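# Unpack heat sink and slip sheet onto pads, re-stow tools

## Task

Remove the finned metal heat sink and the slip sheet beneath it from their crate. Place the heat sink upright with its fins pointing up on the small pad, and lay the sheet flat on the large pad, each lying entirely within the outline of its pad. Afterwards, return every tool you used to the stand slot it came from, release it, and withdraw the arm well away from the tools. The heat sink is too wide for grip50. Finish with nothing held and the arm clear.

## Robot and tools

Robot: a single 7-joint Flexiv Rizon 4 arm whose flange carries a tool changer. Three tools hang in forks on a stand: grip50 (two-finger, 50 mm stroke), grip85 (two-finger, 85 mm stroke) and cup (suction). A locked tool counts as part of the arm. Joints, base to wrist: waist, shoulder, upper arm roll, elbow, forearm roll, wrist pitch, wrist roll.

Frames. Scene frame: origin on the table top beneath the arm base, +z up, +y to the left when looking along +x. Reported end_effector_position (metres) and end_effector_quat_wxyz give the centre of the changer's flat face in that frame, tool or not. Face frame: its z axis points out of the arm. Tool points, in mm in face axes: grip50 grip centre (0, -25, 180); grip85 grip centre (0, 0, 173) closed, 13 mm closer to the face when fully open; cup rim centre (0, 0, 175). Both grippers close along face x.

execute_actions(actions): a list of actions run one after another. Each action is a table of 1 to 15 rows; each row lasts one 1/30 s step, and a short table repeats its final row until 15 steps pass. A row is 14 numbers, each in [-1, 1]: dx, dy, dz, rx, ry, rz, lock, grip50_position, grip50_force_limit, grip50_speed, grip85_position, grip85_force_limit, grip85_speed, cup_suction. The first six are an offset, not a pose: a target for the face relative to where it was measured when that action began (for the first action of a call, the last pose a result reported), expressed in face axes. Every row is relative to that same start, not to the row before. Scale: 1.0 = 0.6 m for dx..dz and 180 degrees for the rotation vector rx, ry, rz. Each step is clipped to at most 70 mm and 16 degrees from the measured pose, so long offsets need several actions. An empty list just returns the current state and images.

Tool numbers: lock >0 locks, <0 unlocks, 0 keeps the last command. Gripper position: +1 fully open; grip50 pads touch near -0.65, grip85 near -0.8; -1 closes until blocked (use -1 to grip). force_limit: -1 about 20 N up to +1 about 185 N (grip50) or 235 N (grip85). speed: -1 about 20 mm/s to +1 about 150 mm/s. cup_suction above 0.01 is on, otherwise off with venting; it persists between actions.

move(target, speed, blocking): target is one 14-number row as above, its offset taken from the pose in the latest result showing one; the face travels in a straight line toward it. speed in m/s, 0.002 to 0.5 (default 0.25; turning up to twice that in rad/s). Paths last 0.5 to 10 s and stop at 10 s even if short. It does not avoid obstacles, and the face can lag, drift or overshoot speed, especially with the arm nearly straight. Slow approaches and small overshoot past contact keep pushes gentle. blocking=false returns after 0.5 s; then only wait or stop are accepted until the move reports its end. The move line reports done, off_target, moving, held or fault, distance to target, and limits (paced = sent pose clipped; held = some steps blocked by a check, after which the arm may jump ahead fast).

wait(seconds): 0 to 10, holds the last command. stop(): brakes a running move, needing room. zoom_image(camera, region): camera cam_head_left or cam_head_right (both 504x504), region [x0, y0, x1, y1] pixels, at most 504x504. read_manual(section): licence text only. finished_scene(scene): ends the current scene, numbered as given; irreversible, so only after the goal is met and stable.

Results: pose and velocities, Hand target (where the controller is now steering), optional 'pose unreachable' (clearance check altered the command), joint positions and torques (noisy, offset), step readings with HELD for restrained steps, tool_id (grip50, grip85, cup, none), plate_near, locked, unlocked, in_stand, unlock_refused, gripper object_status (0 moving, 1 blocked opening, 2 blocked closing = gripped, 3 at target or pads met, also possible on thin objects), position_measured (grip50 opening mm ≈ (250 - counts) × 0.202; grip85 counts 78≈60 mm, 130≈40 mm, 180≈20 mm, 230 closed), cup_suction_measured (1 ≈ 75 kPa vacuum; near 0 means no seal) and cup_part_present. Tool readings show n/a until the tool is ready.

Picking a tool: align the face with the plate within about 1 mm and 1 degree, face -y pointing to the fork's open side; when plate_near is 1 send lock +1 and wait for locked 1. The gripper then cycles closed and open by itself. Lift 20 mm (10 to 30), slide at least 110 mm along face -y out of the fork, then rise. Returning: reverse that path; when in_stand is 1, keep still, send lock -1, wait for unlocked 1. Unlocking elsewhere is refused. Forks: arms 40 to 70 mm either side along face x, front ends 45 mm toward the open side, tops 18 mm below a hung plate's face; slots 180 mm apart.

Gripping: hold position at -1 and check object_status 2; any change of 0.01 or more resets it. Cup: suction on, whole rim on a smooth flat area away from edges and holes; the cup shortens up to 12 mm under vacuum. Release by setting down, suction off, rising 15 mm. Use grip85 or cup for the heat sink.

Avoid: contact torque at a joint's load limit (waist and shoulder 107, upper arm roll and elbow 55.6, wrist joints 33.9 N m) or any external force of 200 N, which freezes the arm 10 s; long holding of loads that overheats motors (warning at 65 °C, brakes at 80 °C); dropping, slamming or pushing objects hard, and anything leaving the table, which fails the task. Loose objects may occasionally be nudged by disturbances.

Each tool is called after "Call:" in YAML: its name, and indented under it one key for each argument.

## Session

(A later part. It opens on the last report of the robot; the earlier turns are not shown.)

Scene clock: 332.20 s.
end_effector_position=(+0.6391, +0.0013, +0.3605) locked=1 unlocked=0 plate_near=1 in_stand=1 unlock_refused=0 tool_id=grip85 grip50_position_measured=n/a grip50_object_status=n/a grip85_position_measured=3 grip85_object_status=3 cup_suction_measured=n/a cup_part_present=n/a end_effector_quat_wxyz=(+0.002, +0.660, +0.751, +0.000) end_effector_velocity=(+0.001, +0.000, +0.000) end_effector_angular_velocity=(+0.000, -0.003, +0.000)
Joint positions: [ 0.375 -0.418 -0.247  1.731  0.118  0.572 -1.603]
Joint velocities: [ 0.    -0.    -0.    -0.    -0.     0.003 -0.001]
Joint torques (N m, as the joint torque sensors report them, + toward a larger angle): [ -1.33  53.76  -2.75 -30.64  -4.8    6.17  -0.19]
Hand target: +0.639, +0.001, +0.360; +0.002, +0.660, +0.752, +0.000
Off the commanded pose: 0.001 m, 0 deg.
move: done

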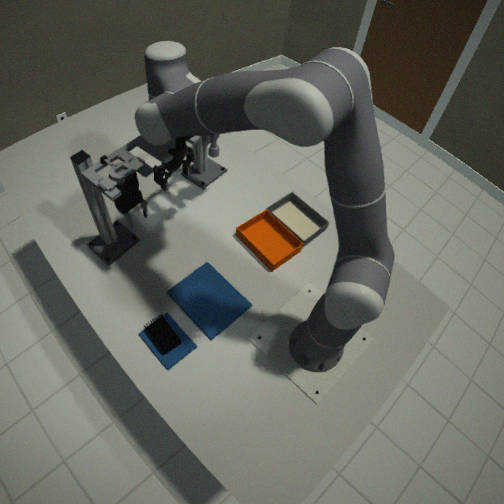

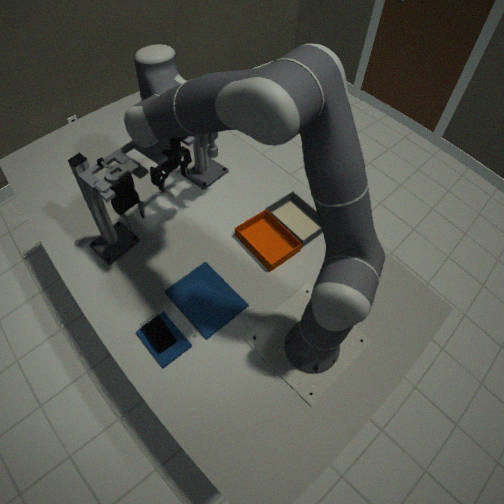

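Call:
execute_actions:
  actions:
    - [[0,0,0,0,0,0,-1,1,0,0,1,0,0,0]]
    - [[0,0,0,0,0,0,-1,1,0,0,1,0,0,0]]
    - [[0,0,0,0,0,0,-1,1,0,0,1,0,0,0]]

Call:
move:
  target: [0,0,-0.04,0,0,0,0,1,0,0,1,0,0,0]
  speed: 0.04

Call:
move:
  target: [-0.3,-0.001,0.016,0,0,0,0,1,0,0,1,0,0,0]
  speed: 0.1

Call:
execute_actions:
  actions:
    - [[0,0,0.008,0,0,0,0,1,0,0,1,0,0,0]]
    - [[0,0,0.008,0,0,0,0,1,0,0,1,0,0,0]]
    - [[0,0,0.008,0,0,0,0,1,0,0,1,0,0,0]]
    - [[0,0,0.004,0,0,0,0,1,0,0,1,0,0,0]]

Scene clock: 333.93 s.
end_effector_position=(+0.6391, +0.0014, +0.3603) locked=0 unlocked=1 plate_near=1 in_stand=1 unlock_refused=0 tool_id=none grip50_position_measured=n/a grip50_object_status=n/a grip85_position_measured=n/a grip85_object_status=n/a cup_suction_measured=n/a cup_part_present=n/a end_effector_quat_wxyz=(+0.002, +0.660, +0.751, +0.000) end_effector_velocity=(-0.000, +0.000, -0.000) end_effector_angular_velocity=(+0.000, +0.000, -0.000)
Joint positions: [ 0.375 -0.418 -0.247  1.731  0.118  0.572 -1.603]
Joint velocities: [ 0. -0. -0.  0.  0. -0.  0.]
Joint torques (N m, as the joint torque sensors report them, + toward a larger angle): [ -0.23  49.    -2.85 -26.98  -4.02   4.5    0.28]
Hand target: +0.639, +0.001, +0.360; +0.002, +0.660, +0.751, +0.000
Off the commanded pose: 0.000 m, 0 deg.
Step readings (end_effector_position; steps 1 to 15: 1st action; 16 to 30: 2nd action; 31 to 45: 3rd action):
0: (+0.6392, +0.0013, +0.3605)
1: (+0.6391, +0.0013, +0.3602)
2: (+0.6391, +0.0014, +0.3603)
4: (+0.6391, +0.0014, +0.3603)
8: (+0.6391, +0.0014, +0.3603)
15: (+0.6391, +0.0014, +0.3603)
16: (+0.6391, +0.0014, +0.3603)
17: (+0.6391, +0.0014, +0.3603)
19: (+0.6391, +0.0014, +0.3603)
23: (+0.6391, +0.0014, +0.3603)
30: (+0.6391, +0.0014, +0.3603)
31: (+0.6391, +0.0014, +0.3603)
32: (+0.6391, +0.0014, +0.3603)
34: (+0.6391, +0.0014, +0.3603)
38: (+0.6391, +0.0014, +0.3603)
45: end_effector_position above

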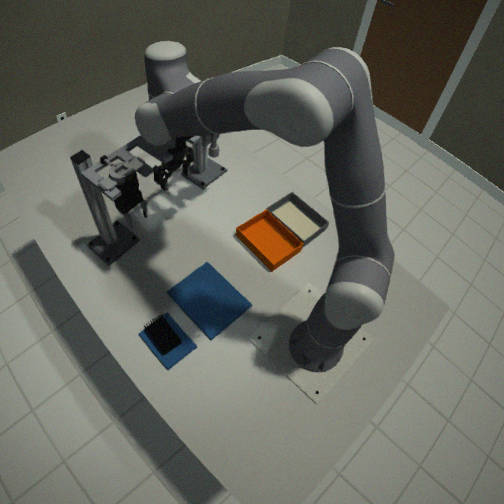

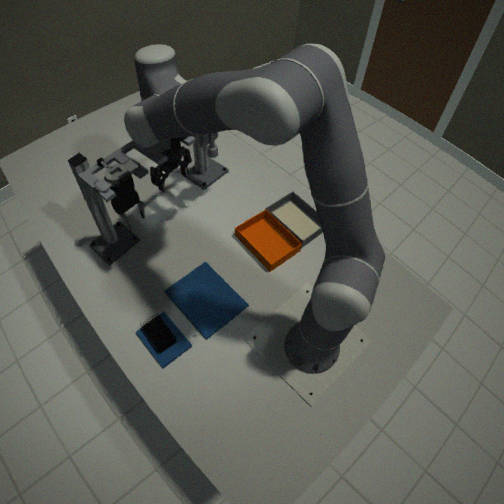

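Scene clock: 334.83 s.
end_effector_position=(+0.6391, +0.0014, +0.3842) locked=0 unlocked=1 plate_near=0 in_stand=0 unlock_refused=0 tool_id=none grip50_position_measured=n/a grip50_object_status=n/a grip85_position_measured=n/a grip85_object_status=n/a cup_suction_measured=n/a cup_part_present=n/a end_effector_quat_wxyz=(+0.002, +0.660, +0.752, +0.000) end_effector_velocity=(-0.000, +0.000, +0.001) end_effector_angular_velocity=(-0.001, +0.001, +0.001)
Joint positions: [ 0.376 -0.386 -0.249  1.708  0.108  0.519 -1.596]
Joint velocities: [ 0.     0.001 -0.    -0.001 -0.001 -0.003  0.   ]
Joint torques (N m, as the joint torque sensors report them, + toward a larger angle): [  0.15  49.75  -3.2  -28.03  -4.38   3.9    0.85]
Hand target: +0.639, +0.001, +0.384; +0.002, +0.660, +0.751, +0.000
Off the commanded pose: 0.000 m, 0 deg.
move: done

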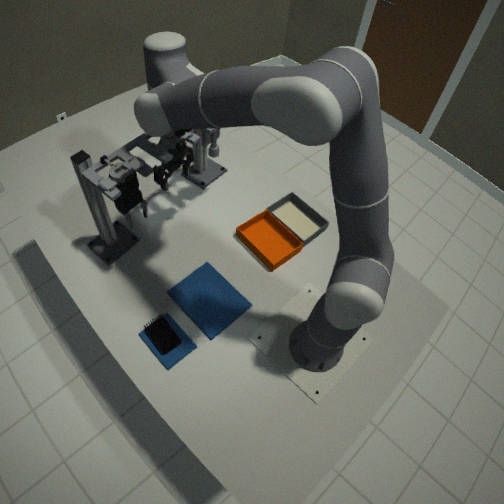

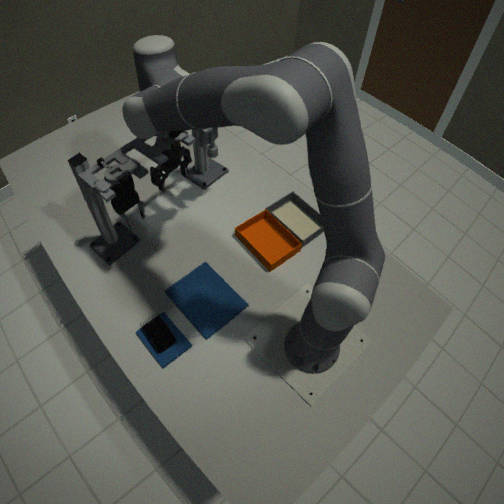

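Scene clock: 337.00 s.
end_effector_position=(+0.6615, -0.1773, +0.3746) locked=0 unlocked=1 plate_near=0 in_stand=0 unlock_refused=0 tool_id=none grip50_position_measured=n/a grip50_object_status=n/a grip85_position_measured=n/a grip85_object_status=n/a cup_suction_measured=n/a cup_part_present=n/a end_effector_quat_wxyz=(+0.002, +0.660, +0.751, +0.000) end_effector_velocity=(+0.000, -0.001, -0.000) end_effector_angular_velocity=(+0.001, -0.000, -0.000)
Joint positions: [ 0.134 -0.513 -0.316  1.547  0.174  0.469 -1.909]
Joint velocities: [-0.002 -0.002 -0.    -0.003  0.002 -0.001 -0.003]
Joint torques (N m, as the joint torque sensors report them, + toward a larger angle): [ -1.59  53.42  -4.34 -28.42  -3.91   4.22  -0.07]
Hand target: +0.661, -0.177, +0.374; +0.002, +0.660, +0.751, +0.000
Off the commanded pose: 0.001 m, 0 deg.
move: done

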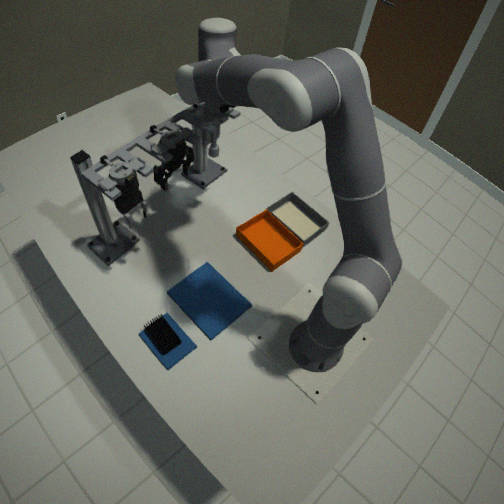

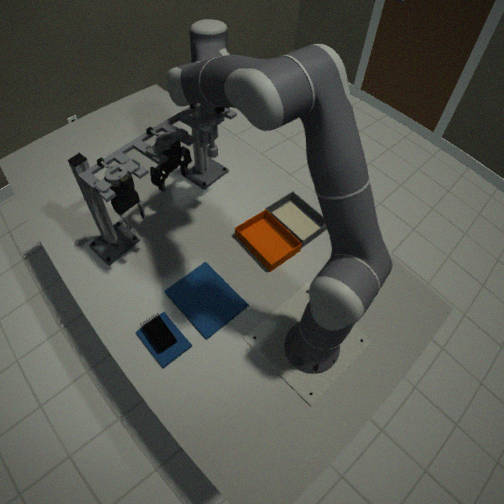

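Scene clock: 339.00 s.
end_effector_position=(+0.6621, -0.1776, +0.3601) locked=0 unlocked=1 plate_near=1 in_stand=1 unlock_refused=0 tool_id=none grip50_position_measured=n/a grip50_object_status=n/a grip85_position_measured=n/a grip85_object_status=n/a cup_suction_measured=n/a cup_part_present=n/a end_effector_quat_wxyz=(+0.004, +0.660, +0.751, +0.001) end_effector_velocity=(+0.000, -0.000, +0.000) end_effector_angular_velocity=(+0.000, -0.001, -0.000)
Joint positions: [ 0.134 -0.531 -0.315  1.56   0.181  0.503 -1.913]
Joint velocities: [-0.     0.     0.    -0.     0.     0.001 -0.   ]
Joint torques (N m, as the joint torque sensors report them, + toward a larger angle): [ -2.17  43.26  -2.26 -22.02  -2.79   4.43  -0.18]
Hand target: +0.662, -0.177, +0.358; +0.002, +0.660, +0.751, -0.000
Off the commanded pose: 0.002 m, 0 deg.
Step readings (end_effector_position; steps 1 to 15: 1st action; 16 to 30: 2nd action; 31 to 45: 3rd action; 46 to 60: 4th action):
0: (+0.6615, -0.1773, +0.3746)
1: (+0.6615, -0.1773, +0.3743)
2: (+0.6616, -0.1774, +0.3733)
4: (+0.6614, -0.1773, +0.3708)
8: (+0.6615, -0.1773, +0.3700)
15: (+0.6615, -0.1773, +0.3699)
16: (+0.6614, -0.1773, +0.3696)
17: (+0.6616, -0.1774, +0.3686)
19: (+0.6614, -0.1773, +0.3661)
23: (+0.6615, -0.1773, +0.3654)
30: (+0.6615, -0.1773, +0.3652)
31: (+0.6614, -0.1773, +0.3649)
32: (+0.6616, -0.1774, +0.3639)
34: (+0.6614, -0.1773, +0.3614)
38: (+0.6615, -0.1774, +0.3608)
45: (+0.6615, -0.1774, +0.3607)
46: (+0.6615, -0.1774, +0.3606)
47: (+0.6617, -0.1775, +0.3601)
49: (+0.6619, -0.1776, +0.3601)
53: (+0.6620, -0.1776, +0.3601)
60: end_effector_position above

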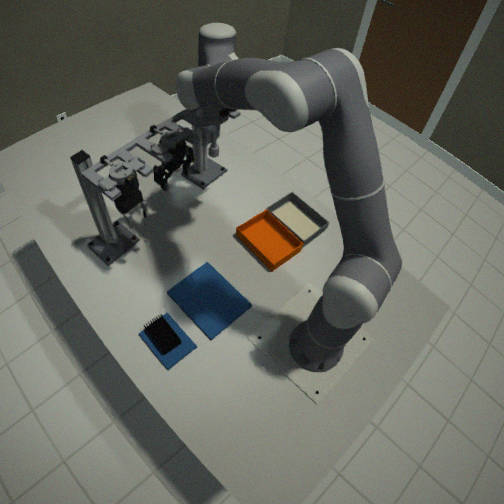

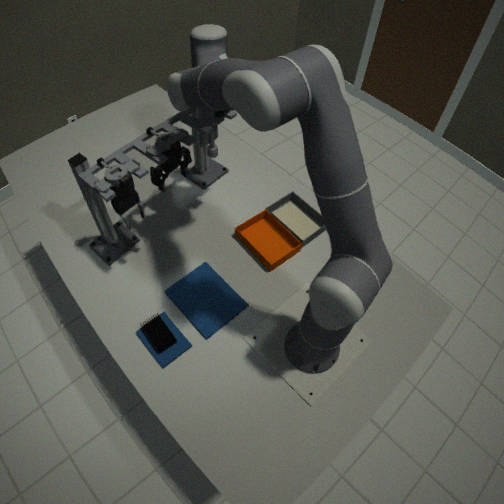

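Call:
execute_actions:
  actions:
    - [[0,0,0,0,0,0,1,1,0,0,1,0,0,0]]
    - [[0,0,0,0,0,0,1,1,0,0,1,0,0,0]]
    - [[0,0,0,0,0,0,1,1,0,0,1,0,0,0]]

Call:
move:
  target: [0,0,-0.033,0,0,0,0,1,0,0,1,0,0,0]
  speed: 0.04

Call:
move:
  target: [0,-0.25,0,0,0,0,0,1,0,0,1,0,0,0]
  speed: 0.1

Call:
move:
  target: [-0.1347,-0.2917,0.25,0.003,0.002,0.0417,0,1,0,0,1,0,0,0]
  speed: 0.2

Call:
zoom_image:
  camera: "cam_head_left"
  region: [240, 160, 360, 270]

Scene clock: 340.83 s.
end_effector_position=(+0.6622, -0.1776, +0.3606) locked=1 unlocked=0 plate_near=1 in_stand=1 unlock_refused=0 tool_id=cup grip50_position_measured=n/a grip50_object_status=n/a grip85_position_measured=n/a grip85_object_status=n/a cup_suction_measured=n/a cup_part_present=n/a end_effector_quat_wxyz=(+0.004, +0.660, +0.751, +0.001) end_effector_velocity=(+0.000, -0.000, +0.000) end_effector_angular_velocity=(-0.000, -0.000, -0.000)
Joint positions: [ 0.134 -0.53  -0.315  1.56   0.181  0.503 -1.913]
Joint velocities: [-0.  0. -0. -0. -0.  0.  0.]
Joint torques (N m, as the joint torque sensors report them, + toward a larger angle): [ -0.99  58.87  -5.51 -30.74  -4.91   5.36   0.25]
Hand target: +0.662, -0.178, +0.361; +0.004, +0.660, +0.751, +0.001
Off the commanded pose: 0.000 m, 0 deg.
Step readings (end_effector_position; steps 1 to 15: 1st action; 16 to 30: 2nd action; 31 to 45: 3rd action):
0: (+0.6621, -0.1776, +0.3601)
1: (+0.6621, -0.1776, +0.3602)
2: (+0.6621, -0.1776, +0.3603)
4: (+0.6621, -0.1776, +0.3603)
8: (+0.6621, -0.1776, +0.3603)
15: (+0.6621, -0.1776, +0.3603)
16: (+0.6621, -0.1776, +0.3604)
17: (+0.6621, -0.1776, +0.3604)
19: (+0.6621, -0.1776, +0.3604)
23: (+0.6621, -0.1776, +0.3604)
30: (+0.6622, -0.1776, +0.3606)
31: (+0.6622, -0.1776, +0.3606)
32: (+0.6622, -0.1776, +0.3606)
34: (+0.6622, -0.1776, +0.3606)
38: (+0.6622, -0.1776, +0.3606)
45: end_effector_position above

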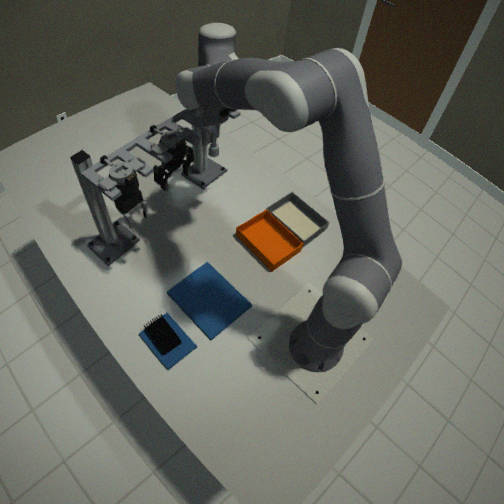

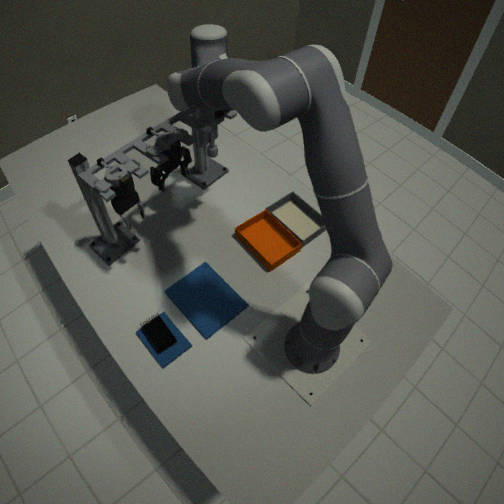

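Scene clock: 341.63 s.
end_effector_position=(+0.6621, -0.1776, +0.3802) locked=1 unlocked=0 plate_near=1 in_stand=0 unlock_refused=0 tool_id=cup grip50_position_measured=n/a grip50_object_status=n/a grip85_position_measured=n/a grip85_object_status=n/a cup_suction_measured=0.00 cup_part_present=0 end_effector_quat_wxyz=(+0.004, +0.660, +0.751, +0.001) end_effector_velocity=(+0.000, +0.000, +0.001) end_effector_angular_velocity=(-0.000, +0.000, +0.000)
Joint positions: [ 0.135 -0.507 -0.317  1.542  0.171  0.462 -1.907]
Joint velocities: [-0.     0.001  0.    -0.001 -0.001 -0.002  0.   ]
Joint torques (N m, as the joint torque sensors report them, + toward a larger angle): [  0.1   59.49  -6.28 -31.51  -5.27   4.7    0.76]
Hand target: +0.662, -0.178, +0.380; +0.004, +0.660, +0.751, +0.001
Off the commanded pose: 0.000 m, 0 deg.
move: done

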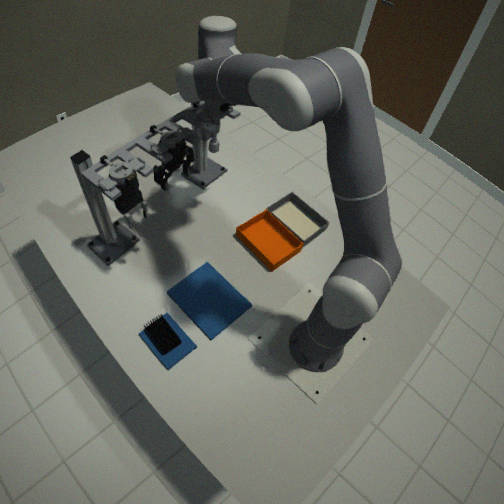

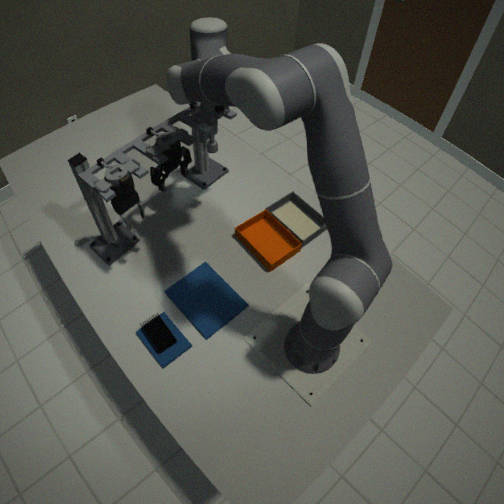

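Scene clock: 343.53 s.
end_effector_position=(+0.5135, -0.1965, +0.3795) locked=1 unlocked=0 plate_near=1 in_stand=0 unlock_refused=0 tool_id=cup grip50_position_measured=n/a grip50_object_status=n/a grip85_position_measured=n/a grip85_object_status=n/a cup_suction_measured=0.00 cup_part_present=0 end_effector_quat_wxyz=(+0.004, +0.660, +0.752, +0.001) end_effector_velocity=(-0.001, -0.000, -0.000) end_effector_angular_velocity=(-0.001, +0.001, +0.001)
Joint positions: [ 0.13  -0.175 -0.326  2.021  0.071  0.627 -1.921]
Joint velocities: [ 0.     0.002 -0.     0.003 -0.003  0.     0.   ]
Joint torques (N m, as the joint torque sensors report them, + toward a larger angle): [ -1.06  42.14  -2.6  -29.7   -4.92   6.03   0.81]
Hand target: +0.513, -0.197, +0.380; +0.004, +0.660, +0.751, +0.001
Off the commanded pose: 0.001 m, 0 deg.
move: done

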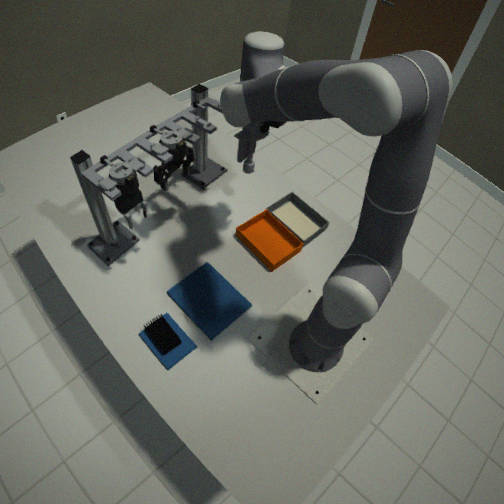

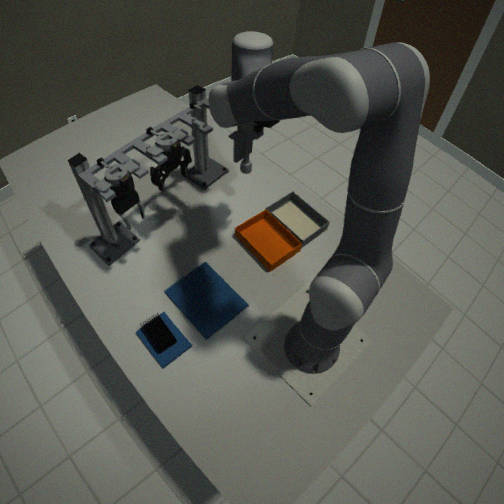

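Scene clock: 345.20 s.
end_effector_position=(+0.3512, -0.2993, +0.2285) locked=1 unlocked=0 plate_near=1 in_stand=0 unlock_refused=0 tool_id=cup grip50_position_measured=n/a grip50_object_status=n/a grip85_position_measured=n/a grip85_object_status=n/a cup_suction_measured=0.00 cup_part_present=0 end_effector_quat_wxyz=(-0.002, +0.707, +0.707, -0.000) end_effector_velocity=(-0.000, -0.001, -0.001) end_effector_angular_velocity=(+0.001, -0.002, +0.000)
Joint positions: [-0.098 -0.352 -0.362  2.339  0.276  1.082 -2.242]
Joint velocities: [-0.003 -0.003  0.002 -0.001  0.006  0.003 -0.007]
Joint torques (N m, as the joint torque sensors report them, + toward a larger angle): [ -1.59  36.2   -2.58 -18.8   -2.33   5.74   0.09]
Hand target: +0.351, -0.299, +0.228; -0.002, +0.707, +0.707, -0.000
Off the commanded pose: 0.001 m, 0 deg.
move: done

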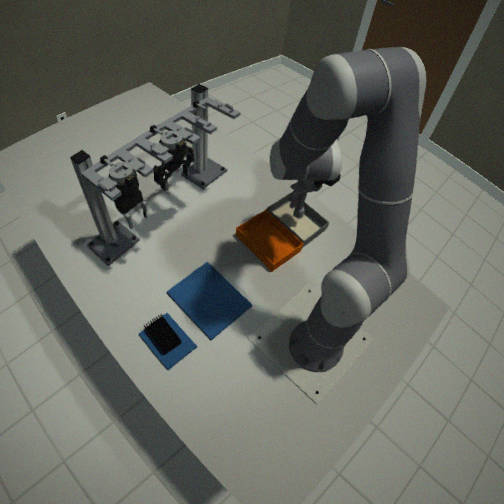

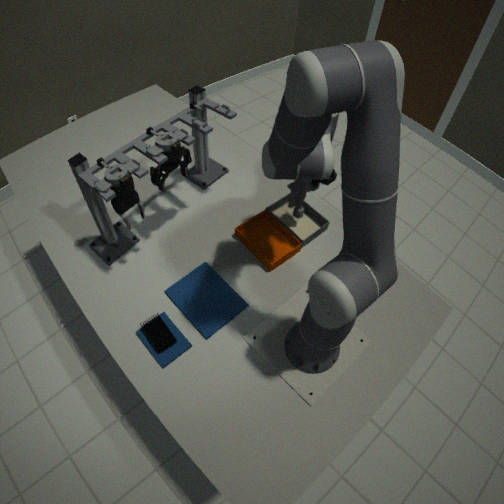

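Region (240, 160, 360, 270) of cam_head_left's 504x504 image, scaled by 4.200, with more detail than that image has; it fills the top 462 rows of this view, and the rest is white.

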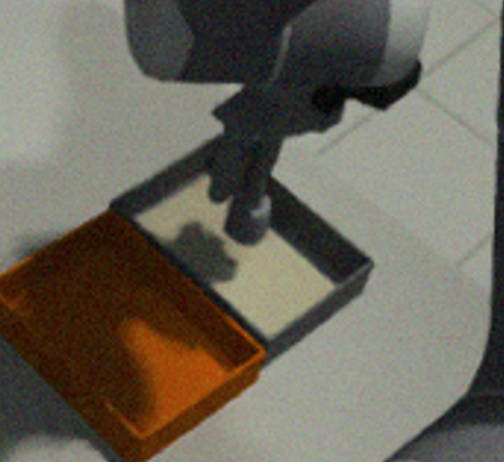

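Call:
move:
  target: [-0.02,0.026,0.06,0,0,0,0,1,0,0,1,0,0,1]
  speed: 0.05

Call:
execute_actions:
  actions:
    - [[0,0,0.005,0,0,0,0,1,0,0,1,0,0,1]]
    - [[0,0,0.005,0,0,0,0,1,0,0,1,0,0,1]]
    - [[0,0,0.005,0,0,0,0,1,0,0,1,0,0,1]]
    - [[0,0,0.005,0,0,0,0,1,0,0,1,0,0,1]]
    - [[0,0,0,0,0,0,0,1,0,0,1,0,0,1]]

Scene clock: 346.60 s.
end_effector_position=(+0.3665, -0.3111, +0.1923) locked=1 unlocked=0 plate_near=1 in_stand=0 unlock_refused=0 tool_id=cup grip50_position_measured=n/a grip50_object_status=n/a grip85_position_measured=n/a grip85_object_status=n/a cup_suction_measured=0.00 cup_part_present=0 end_effector_quat_wxyz=(-0.003, +0.707, +0.707, -0.000) end_effector_velocity=(+0.001, -0.001, -0.001) end_effector_angular_velocity=(+0.000, -0.001, -0.001)
Joint positions: [-0.15  -0.493 -0.307  2.254  0.357  1.129 -2.306]
Joint velocities: [-0.002 -0.004  0.002 -0.004  0.004  0.002 -0.002]
Joint torques (N m, as the joint torque sensors report them, + toward a larger angle): [ -1.9   42.01  -3.22 -16.47  -2.08   5.78   0.09]
Hand target: +0.367, -0.311, +0.192; -0.003, +0.707, +0.707, -0.000
Off the commanded pose: 0.000 m, 0 deg.
move: done

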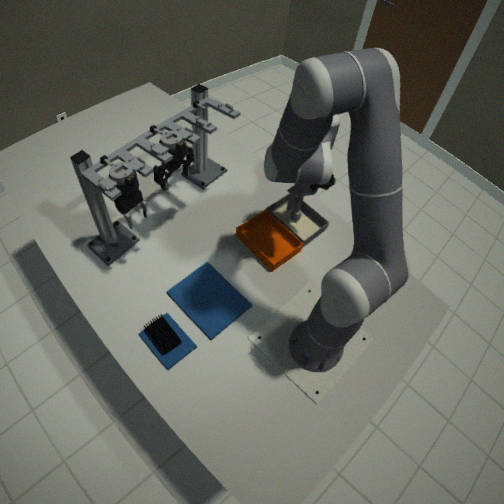

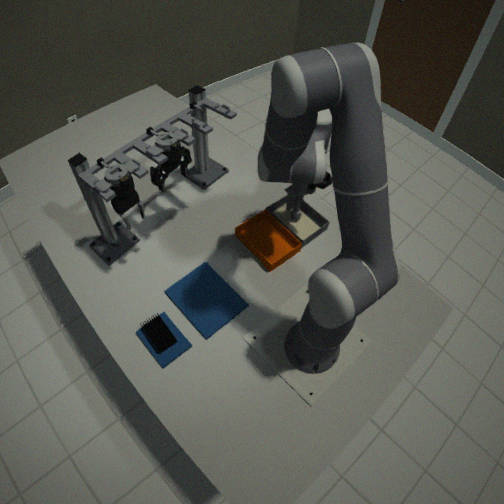

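Scene clock: 349.10 s.
end_effector_position=(+0.3663, -0.3110, +0.1804) locked=1 unlocked=0 plate_near=1 in_stand=0 unlock_refused=0 tool_id=cup grip50_position_measured=n/a grip50_object_status=n/a grip85_position_measured=n/a grip85_object_status=n/a cup_suction_measured=0.93 cup_part_present=1 end_effector_quat_wxyz=(-0.003, +0.708, +0.707, -0.001) end_effector_velocity=(-0.000, +0.000, -0.000) end_effector_angular_velocity=(-0.000, +0.000, +0.001)
Joint positions: [-0.163 -0.528 -0.289  2.244  0.379  1.153 -2.32 ]
Joint velocities: [ 0. -0.  0.  0. -0.  0. -0.]
Joint torques (N m, as the joint torque sensors report them, + toward a larger angle): [ -0.68  42.91  -4.68 -15.52  -2.37   5.26   0.33]
Hand target: +0.366, -0.311, +0.180; -0.003, +0.708, +0.707, -0.001
Off the commanded pose: 0.000 m, 0 deg.
Step readings (end_effector_position; steps 1 to 15: 1st action; 16 to 30: 2nd action; 31 to 45: 3rd action; 46 to 60: 4th action; 61 to 75: 5th action):
0: (+0.3665, -0.3111, +0.1923)
1: (+0.3665, -0.3111, +0.1921)
2: (+0.3666, -0.3112, +0.1913)
4: (+0.3664, -0.3111, +0.1900)
8: (+0.3664, -0.3111, +0.1894)
15: (+0.3664, -0.3111, +0.1893)
16: (+0.3664, -0.3111, +0.1892)
17: (+0.3666, -0.3111, +0.1884)
19: (+0.3663, -0.3110, +0.1870)
23: (+0.3664, -0.3110, +0.1865)
30: (+0.3664, -0.3110, +0.1864)
31: (+0.3664, -0.3110, +0.1862)
32: (+0.3665, -0.3111, +0.1854)
34: (+0.3663, -0.3110, +0.1840)
38: (+0.3663, -0.3110, +0.1835)
45: (+0.3663, -0.3110, +0.1834)
46: (+0.3663, -0.3110, +0.1832)
47: (+0.3665, -0.3111, +0.1824)
49: (+0.3662, -0.3109, +0.1810)
53: (+0.3663, -0.3110, +0.1805)
60: (+0.3663, -0.3110, +0.1804)
61: (+0.3663, -0.3110, +0.1804)
62: (+0.3663, -0.3110, +0.1804)
64: (+0.3663, -0.3110, +0.1804)
68: (+0.3663, -0.3110, +0.1804)
75: end_effector_position above

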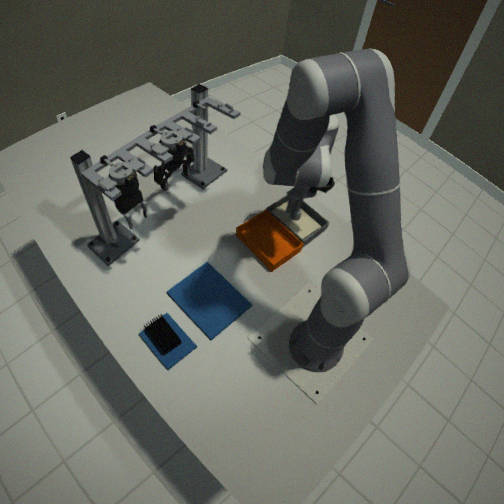

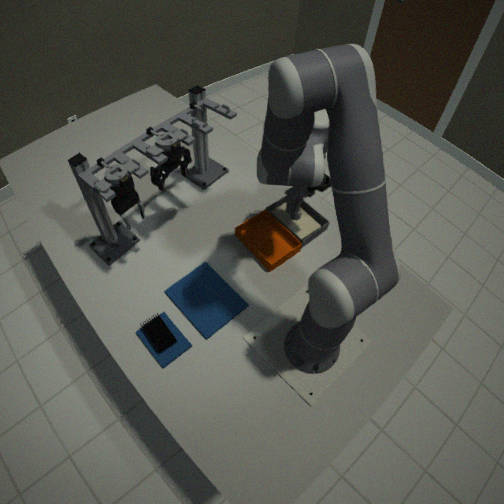

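Call:
move:
  target: [0,0,-0.25,0,0,0,0,0,0,0,0,0,0,1]
  speed: 0.15

Call:
move:
  target: [0.74,0,0,0,0,0,0,0,0,0,0,0,0,1]
  speed: 0.2

Call:
move:
  target: [0,0,0.19,0,0,0,0,0,0,0,0,0,0,1]
  speed: 0.1

Call:
zoom_image:
  camera: "cam_head_left"
  region: [80,180,340,420]

Scene clock: 351.20 s.
end_effector_position=(+0.3671, -0.3119, +0.3307) locked=1 unlocked=0 plate_near=1 in_stand=0 unlock_refused=0 tool_id=cup grip50_position_measured=n/a grip50_object_status=n/a grip85_position_measured=n/a grip85_object_status=n/a cup_suction_measured=0.93 cup_part_present=1 end_effector_quat_wxyz=(-0.003, +0.708, +0.706, -0.001) end_effector_velocity=(-0.000, +0.000, +0.001) end_effector_angular_velocity=(+0.000, +0.002, -0.000)
Joint positions: [-0.08  -0.096 -0.42   2.279  0.063  0.791 -2.1  ]
Joint velocities: [ 0.     0.004 -0.    -0.001 -0.003 -0.006  0.003]
Joint torques (N m, as the joint torque sensors report them, + toward a larger angle): [  0.78  34.04  -0.63 -27.4   -4.1    4.88   0.63]
Hand target: +0.367, -0.312, +0.331; -0.003, +0.708, +0.706, -0.001
Off the commanded pose: 0.001 m, 0 deg.
move: done

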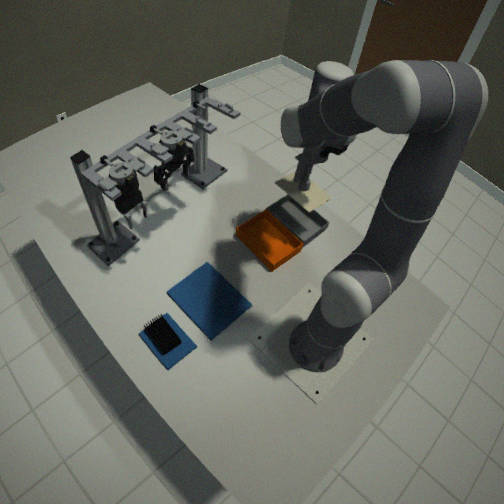

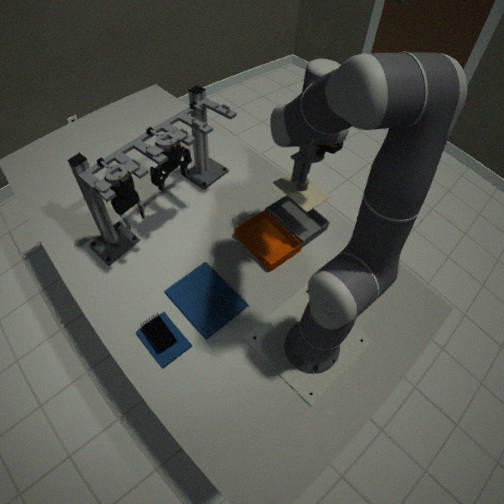

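Scene clock: 353.87 s.
end_effector_position=(+0.3687, +0.1327, +0.3327) locked=1 unlocked=0 plate_near=1 in_stand=0 unlock_refused=0 tool_id=cup grip50_position_measured=n/a grip50_object_status=n/a grip85_position_measured=n/a grip85_object_status=n/a cup_suction_measured=0.93 cup_part_present=1 end_effector_quat_wxyz=(-0.003, +0.708, +0.706, -0.000) end_effector_velocity=(+0.000, +0.001, -0.000) end_effector_angular_velocity=(-0.000, -0.000, -0.001)
Joint positions: [ 0.418  0.06   0.203  2.434  0.026  0.81  -0.954]
Joint velocities: [ 0.001 -0.002  0.001 -0.001 -0.001  0.     0.003]
Joint torques (N m, as the joint torque sensors report them, + toward a larger angle): [  0.7   26.75   1.14 -27.04  -4.14   5.9    0.88]
Hand target: +0.369, +0.133, +0.333; -0.003, +0.708, +0.706, -0.000
Off the commanded pose: 0.001 m, 0 deg.
move: done

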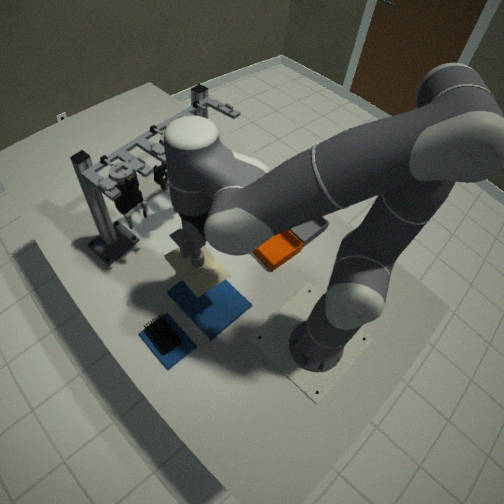

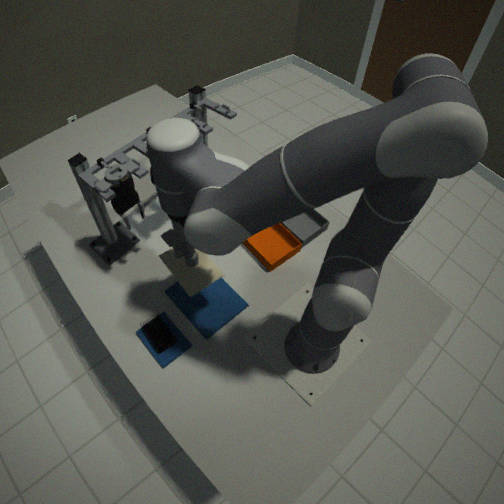

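Scene clock: 355.40 s.
end_effector_position=(+0.3679, +0.1333, +0.2185) locked=1 unlocked=0 plate_near=1 in_stand=0 unlock_refused=0 tool_id=cup grip50_position_measured=n/a grip50_object_status=n/a grip85_position_measured=n/a grip85_object_status=n/a cup_suction_measured=0.93 cup_part_present=1 end_effector_quat_wxyz=(-0.003, +0.708, +0.707, -0.000) end_effector_velocity=(+0.000, +0.000, -0.001) end_effector_angular_velocity=(-0.000, -0.002, +0.000)
Joint positions: [ 0.449 -0.279  0.149  2.55  -0.111  1.258 -0.859]
Joint velocities: [ 0.002 -0.004 -0.003  0.001 -0.005  0.006  0.004]
Joint torques (N m, as the joint torque sensors report them, + toward a larger angle): [  1.55  33.02   0.42 -15.87  -2.13   5.75   0.71]
Hand target: +0.368, +0.133, +0.218; -0.003, +0.708, +0.706, -0.000
Off the commanded pose: 0.000 m, 0 deg.
move: done

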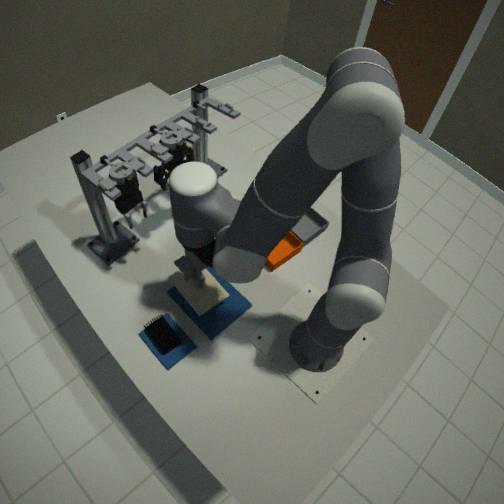

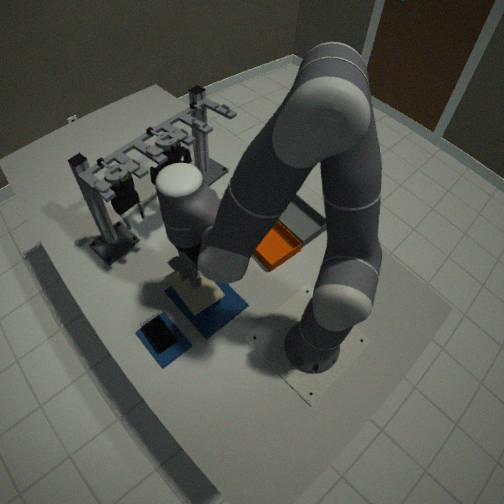

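Region (80, 180, 340, 420) of cam_head_left's 504x504 image, scaled by 1.938, with more detail than that image has; it fills the top 465 rows of this view, and the rest is white.

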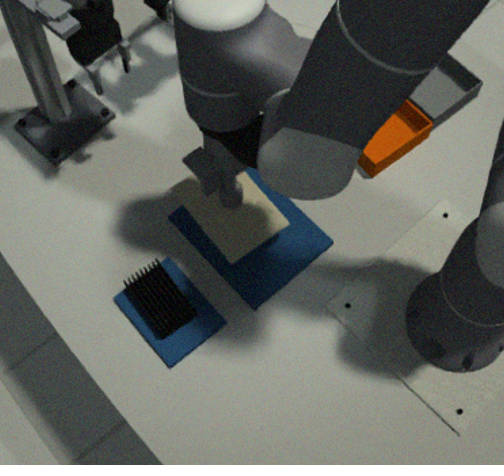

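Call:
move:
  target: [0,-0.04,0.04,0,0,0,0,0,0,0,0,0,0,1]
  speed: 0.05

Call:
zoom_image:
  camera: "cam_head_left"
  region: [80,180,340,420]

Scene clock: 356.57 s.
end_effector_position=(+0.3438, +0.1335, +0.1947) locked=1 unlocked=0 plate_near=1 in_stand=0 unlock_refused=0 tool_id=cup grip50_position_measured=n/a grip50_object_status=n/a grip85_position_measured=n/a grip85_object_status=n/a cup_suction_measured=0.93 cup_part_present=1 end_effector_quat_wxyz=(-0.004, +0.708, +0.707, -0.000) end_effector_velocity=(-0.001, -0.000, -0.001) end_effector_angular_velocity=(-0.000, -0.002, -0.001)
Joint positions: [ 0.512 -0.337  0.106  2.628 -0.159  1.394 -0.788]
Joint velocities: [ 0.007 -0.003 -0.007  0.004 -0.004  0.008  0.005]
Joint torques (N m, as the joint torque sensors report them, + toward a larger angle): [ -0.12  32.55   0.62 -12.62  -1.25   5.79   0.84]
Hand target: +0.344, +0.134, +0.195; -0.003, +0.708, +0.707, -0.000
Off the commanded pose: 0.000 m, 0 deg.
move: done

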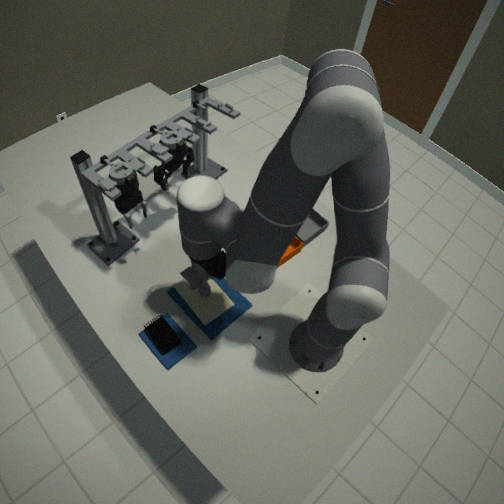

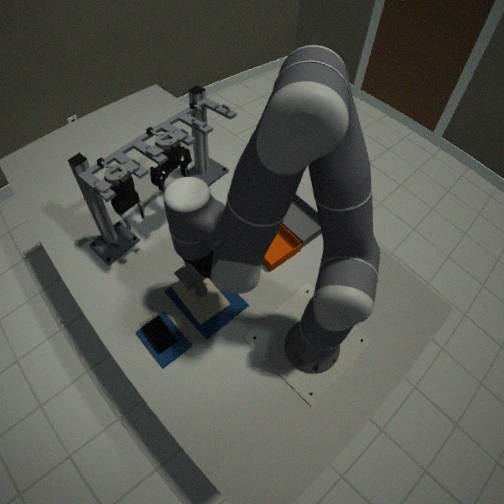

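Region (80, 180, 340, 420) of cam_head_left's 504x504 image, scaled by 1.938, with more detail than that image has; it fills the top 465 rows of this view, and the rest is white.

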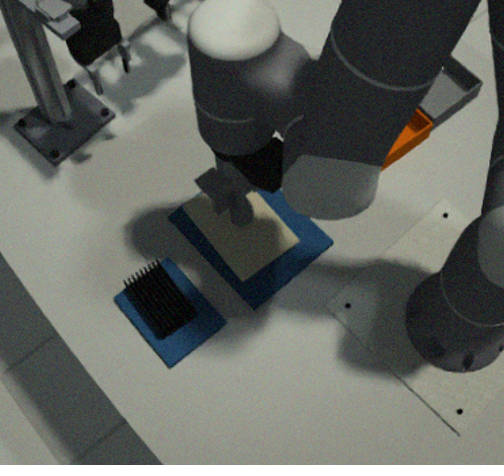

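Good; small shift and lower.

Call:
move:
  target: [-0.008,-0.015,0.028,0,0,0,0,0,0,0,0,0,0,1]
  speed: 0.02

Call:
execute_actions:
  actions:
    - [[0,0,0,0,0,0,0,0,0,0,0,0,0,0]]
    - [[0,0,0,0,0,0,0,0,0,0,0,0,0,0]]
    - [[0,0,-0.05,0,0,0,0,0,0,0,0,0,0,0]]

Call:
move:
  target: [0,0,-0.29,0,0,0,0,0,0,0,0,0,0,0]

Call:
zoom_image:
  camera: "cam_head_left"
  region: [80,180,340,420]

Scene clock: 358.07 s.
end_effector_position=(+0.3346, +0.1288, +0.1779) locked=1 unlocked=0 plate_near=1 in_stand=0 unlock_refused=0 tool_id=cup grip50_position_measured=n/a grip50_object_status=n/a grip85_position_measured=n/a grip85_object_status=n/a cup_suction_measured=0.93 cup_part_present=1 end_effector_quat_wxyz=(-0.004, +0.708, +0.707, -0.000) end_effector_velocity=(-0.000, -0.000, -0.001) end_effector_angular_velocity=(+0.000, -0.001, +0.000)
Joint positions: [ 0.555 -0.394  0.057  2.664 -0.181  1.49  -0.769]
Joint velocities: [ 0.004 -0.003 -0.004  0.001  0.     0.005  0.   ]
Joint torques (N m, as the joint torque sensors report them, + toward a larger angle): [  0.36  32.17   0.29 -10.09  -1.02   5.93   0.77]
Hand target: +0.335, +0.129, +0.178; -0.004, +0.708, +0.707, -0.000
Off the commanded pose: 0.000 m, 0 deg.
move: done

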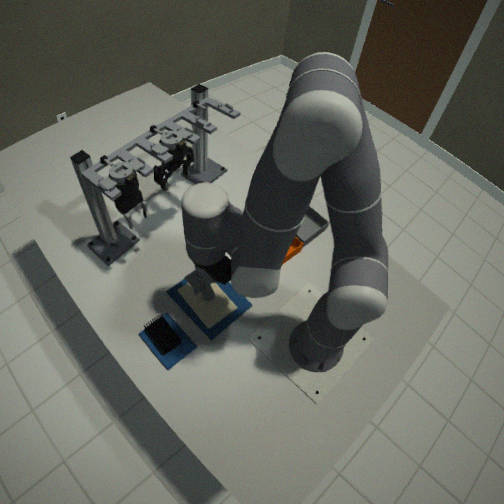

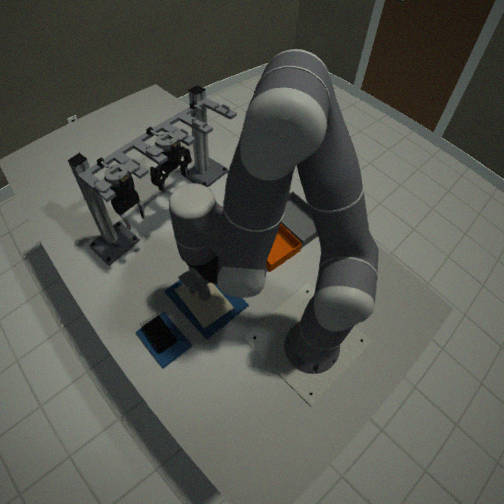

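Scene clock: 359.57 s.
end_effector_position=(+0.3351, +0.1288, +0.2082) locked=1 unlocked=0 plate_near=1 in_stand=0 unlock_refused=0 tool_id=cup grip50_position_measured=n/a grip50_object_status=n/a grip85_position_measured=n/a grip85_object_status=n/a cup_suction_measured=0.00 cup_part_present=0 end_effector_quat_wxyz=(-0.003, +0.708, +0.707, +0.000) end_effector_velocity=(-0.000, -0.000, +0.001) end_effector_angular_velocity=(+0.001, +0.007, +0.000)
Joint positions: [ 0.502 -0.272  0.13   2.648 -0.13   1.351 -0.802]
Joint velocities: [-0.01   0.004  0.014 -0.006  0.016 -0.015 -0.012]
Joint torques (N m, as the joint torque sensors report them, + toward a larger angle): [ -1.41  30.96   1.95 -14.03  -1.31   5.06   0.45]
Hand target: +0.335, +0.129, +0.208; -0.003, +0.708, +0.707, +0.000
Off the commanded pose: 0.000 m, 0 deg.
Step readings (end_effector_position; steps 1 to 15: 1st action; 16 to 30: 2nd action; 31 to 45: 3rd action):
0: (+0.3346, +0.1288, +0.1779)
1: (+0.3346, +0.1288, +0.1779)
2: (+0.3346, +0.1288, +0.1779)
4: (+0.3346, +0.1288, +0.1779)
8: (+0.3347, +0.1289, +0.1781)
15: (+0.3347, +0.1289, +0.1781)
16: (+0.3348, +0.1289, +0.1781)
17: (+0.3348, +0.1289, +0.1781)
19: (+0.3348, +0.1289, +0.1782)
23: (+0.3348, +0.1289, +0.1782)
30: (+0.3348, +0.1289, +0.1782)
31: (+0.3348, +0.1289, +0.1784)
32: (+0.3349, +0.1290, +0.1800)
34: (+0.3353, +0.1290, +0.1886)
38: (+0.3354, +0.1290, +0.2054)
45: end_effector_position above

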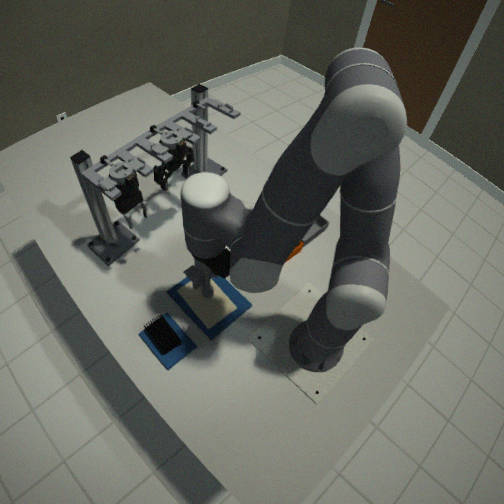

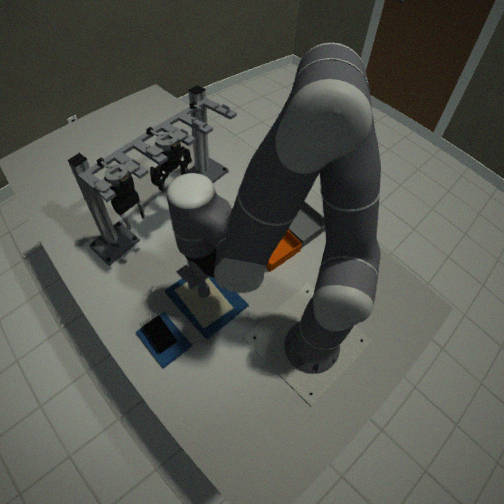

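Scene clock: 360.73 s.
end_effector_position=(+0.3361, +0.1279, +0.3825) locked=1 unlocked=0 plate_near=1 in_stand=0 unlock_refused=0 tool_id=cup grip50_position_measured=n/a grip50_object_status=n/a grip85_position_measured=n/a grip85_object_status=n/a cup_suction_measured=0.00 cup_part_present=0 end_effector_quat_wxyz=(-0.002, +0.708, +0.706, +0.000) end_effector_velocity=(-0.000, -0.000, +0.002) end_effector_angular_velocity=(-0.002, +0.004, -0.000)
Joint positions: [ 0.466  0.262  0.192  2.436  0.066  0.613 -0.943]
Joint velocities: [ 0.     0.002 -0.001 -0.005  0.001 -0.012 -0.001]
Joint torques (N m, as the joint torque sensors report them, + toward a larger angle): [ -0.86  21.74  -1.83 -30.43  -4.19   4.94  -0.01]
Hand target: +0.336, +0.128, +0.383; -0.002, +0.708, +0.706, +0.000
Off the commanded pose: 0.000 m, 0 deg.
move: done

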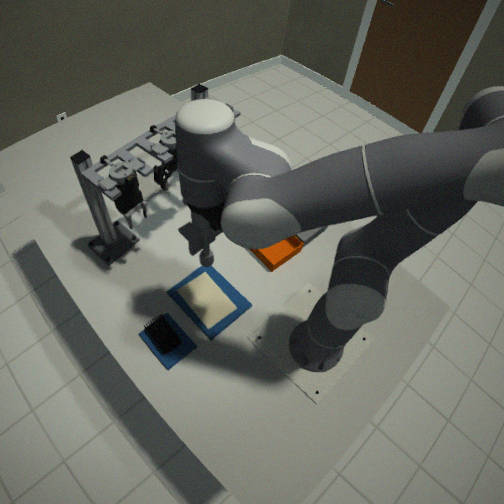

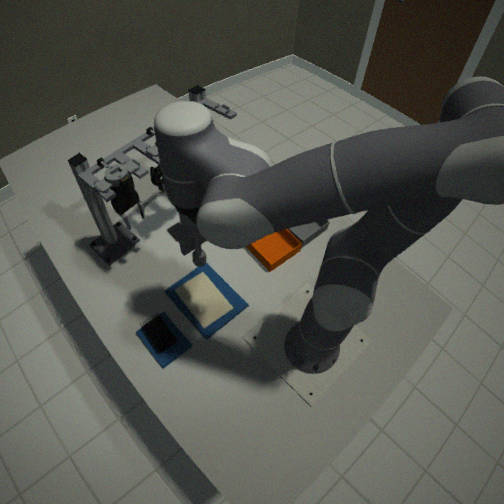

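Region (80, 180, 340, 420) of cam_head_left's 504x504 image, scaled by 1.938, with more detail than that image has; it fills the top 465 rows of this view, and the rest is white.

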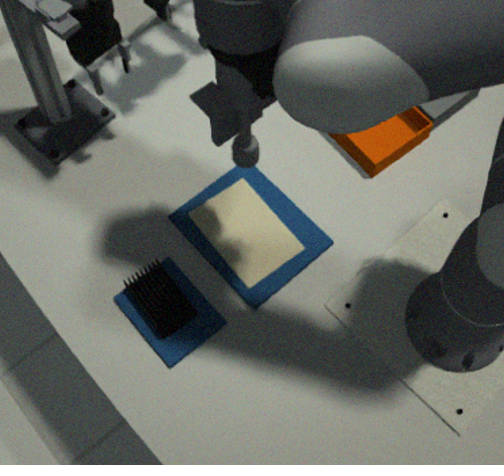

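Now to pre-slot: Δy=-0.3244, Δx=+0.1774, Δz -0.0025.

Call:
move:
  target: [-0.5407,0.2957,0.004,0,0,-0.0425,0,0,0,0,0,0,0,0]

Scene clock: 362.83 s.
end_effector_position=(+0.5125, -0.1976, +0.3776) locked=1 unlocked=0 plate_near=1 in_stand=0 unlock_refused=0 tool_id=cup grip50_position_measured=n/a grip50_object_status=n/a grip85_position_measured=n/a grip85_object_status=n/a cup_suction_measured=0.00 cup_part_present=0 end_effector_quat_wxyz=(-0.002, +0.659, +0.752, -0.000) end_effector_velocity=(+0.001, -0.001, -0.000) end_effector_angular_velocity=(+0.001, +0.000, +0.000)
Joint positions: [ 0.15  -0.178 -0.351  2.019  0.082  0.615 -1.934]
Joint velocities: [-0.002 -0.003 -0.    -0.004  0.002 -0.002 -0.003]
Joint torques (N m, as the joint torque sensors report them, + toward a larger angle): [ -1.33  40.14  -3.09 -30.09  -4.27   4.94  -0.29]
Hand target: +0.512, -0.198, +0.378; -0.002, +0.659, +0.752, -0.000
Off the commanded pose: 0.001 m, 0 deg.
move: done

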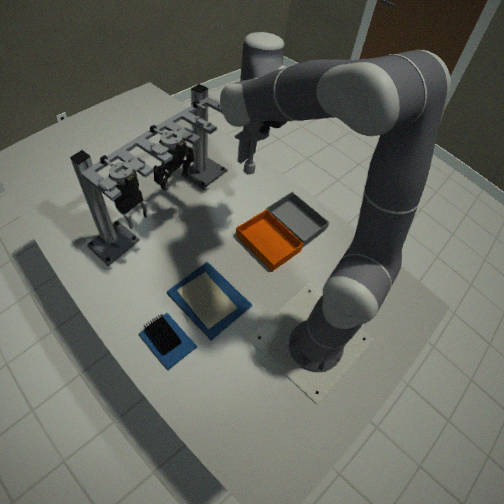

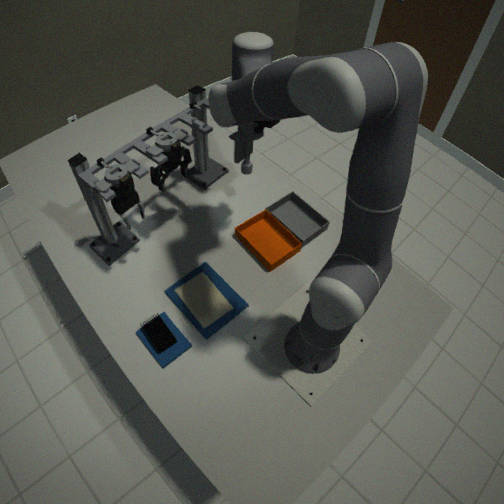

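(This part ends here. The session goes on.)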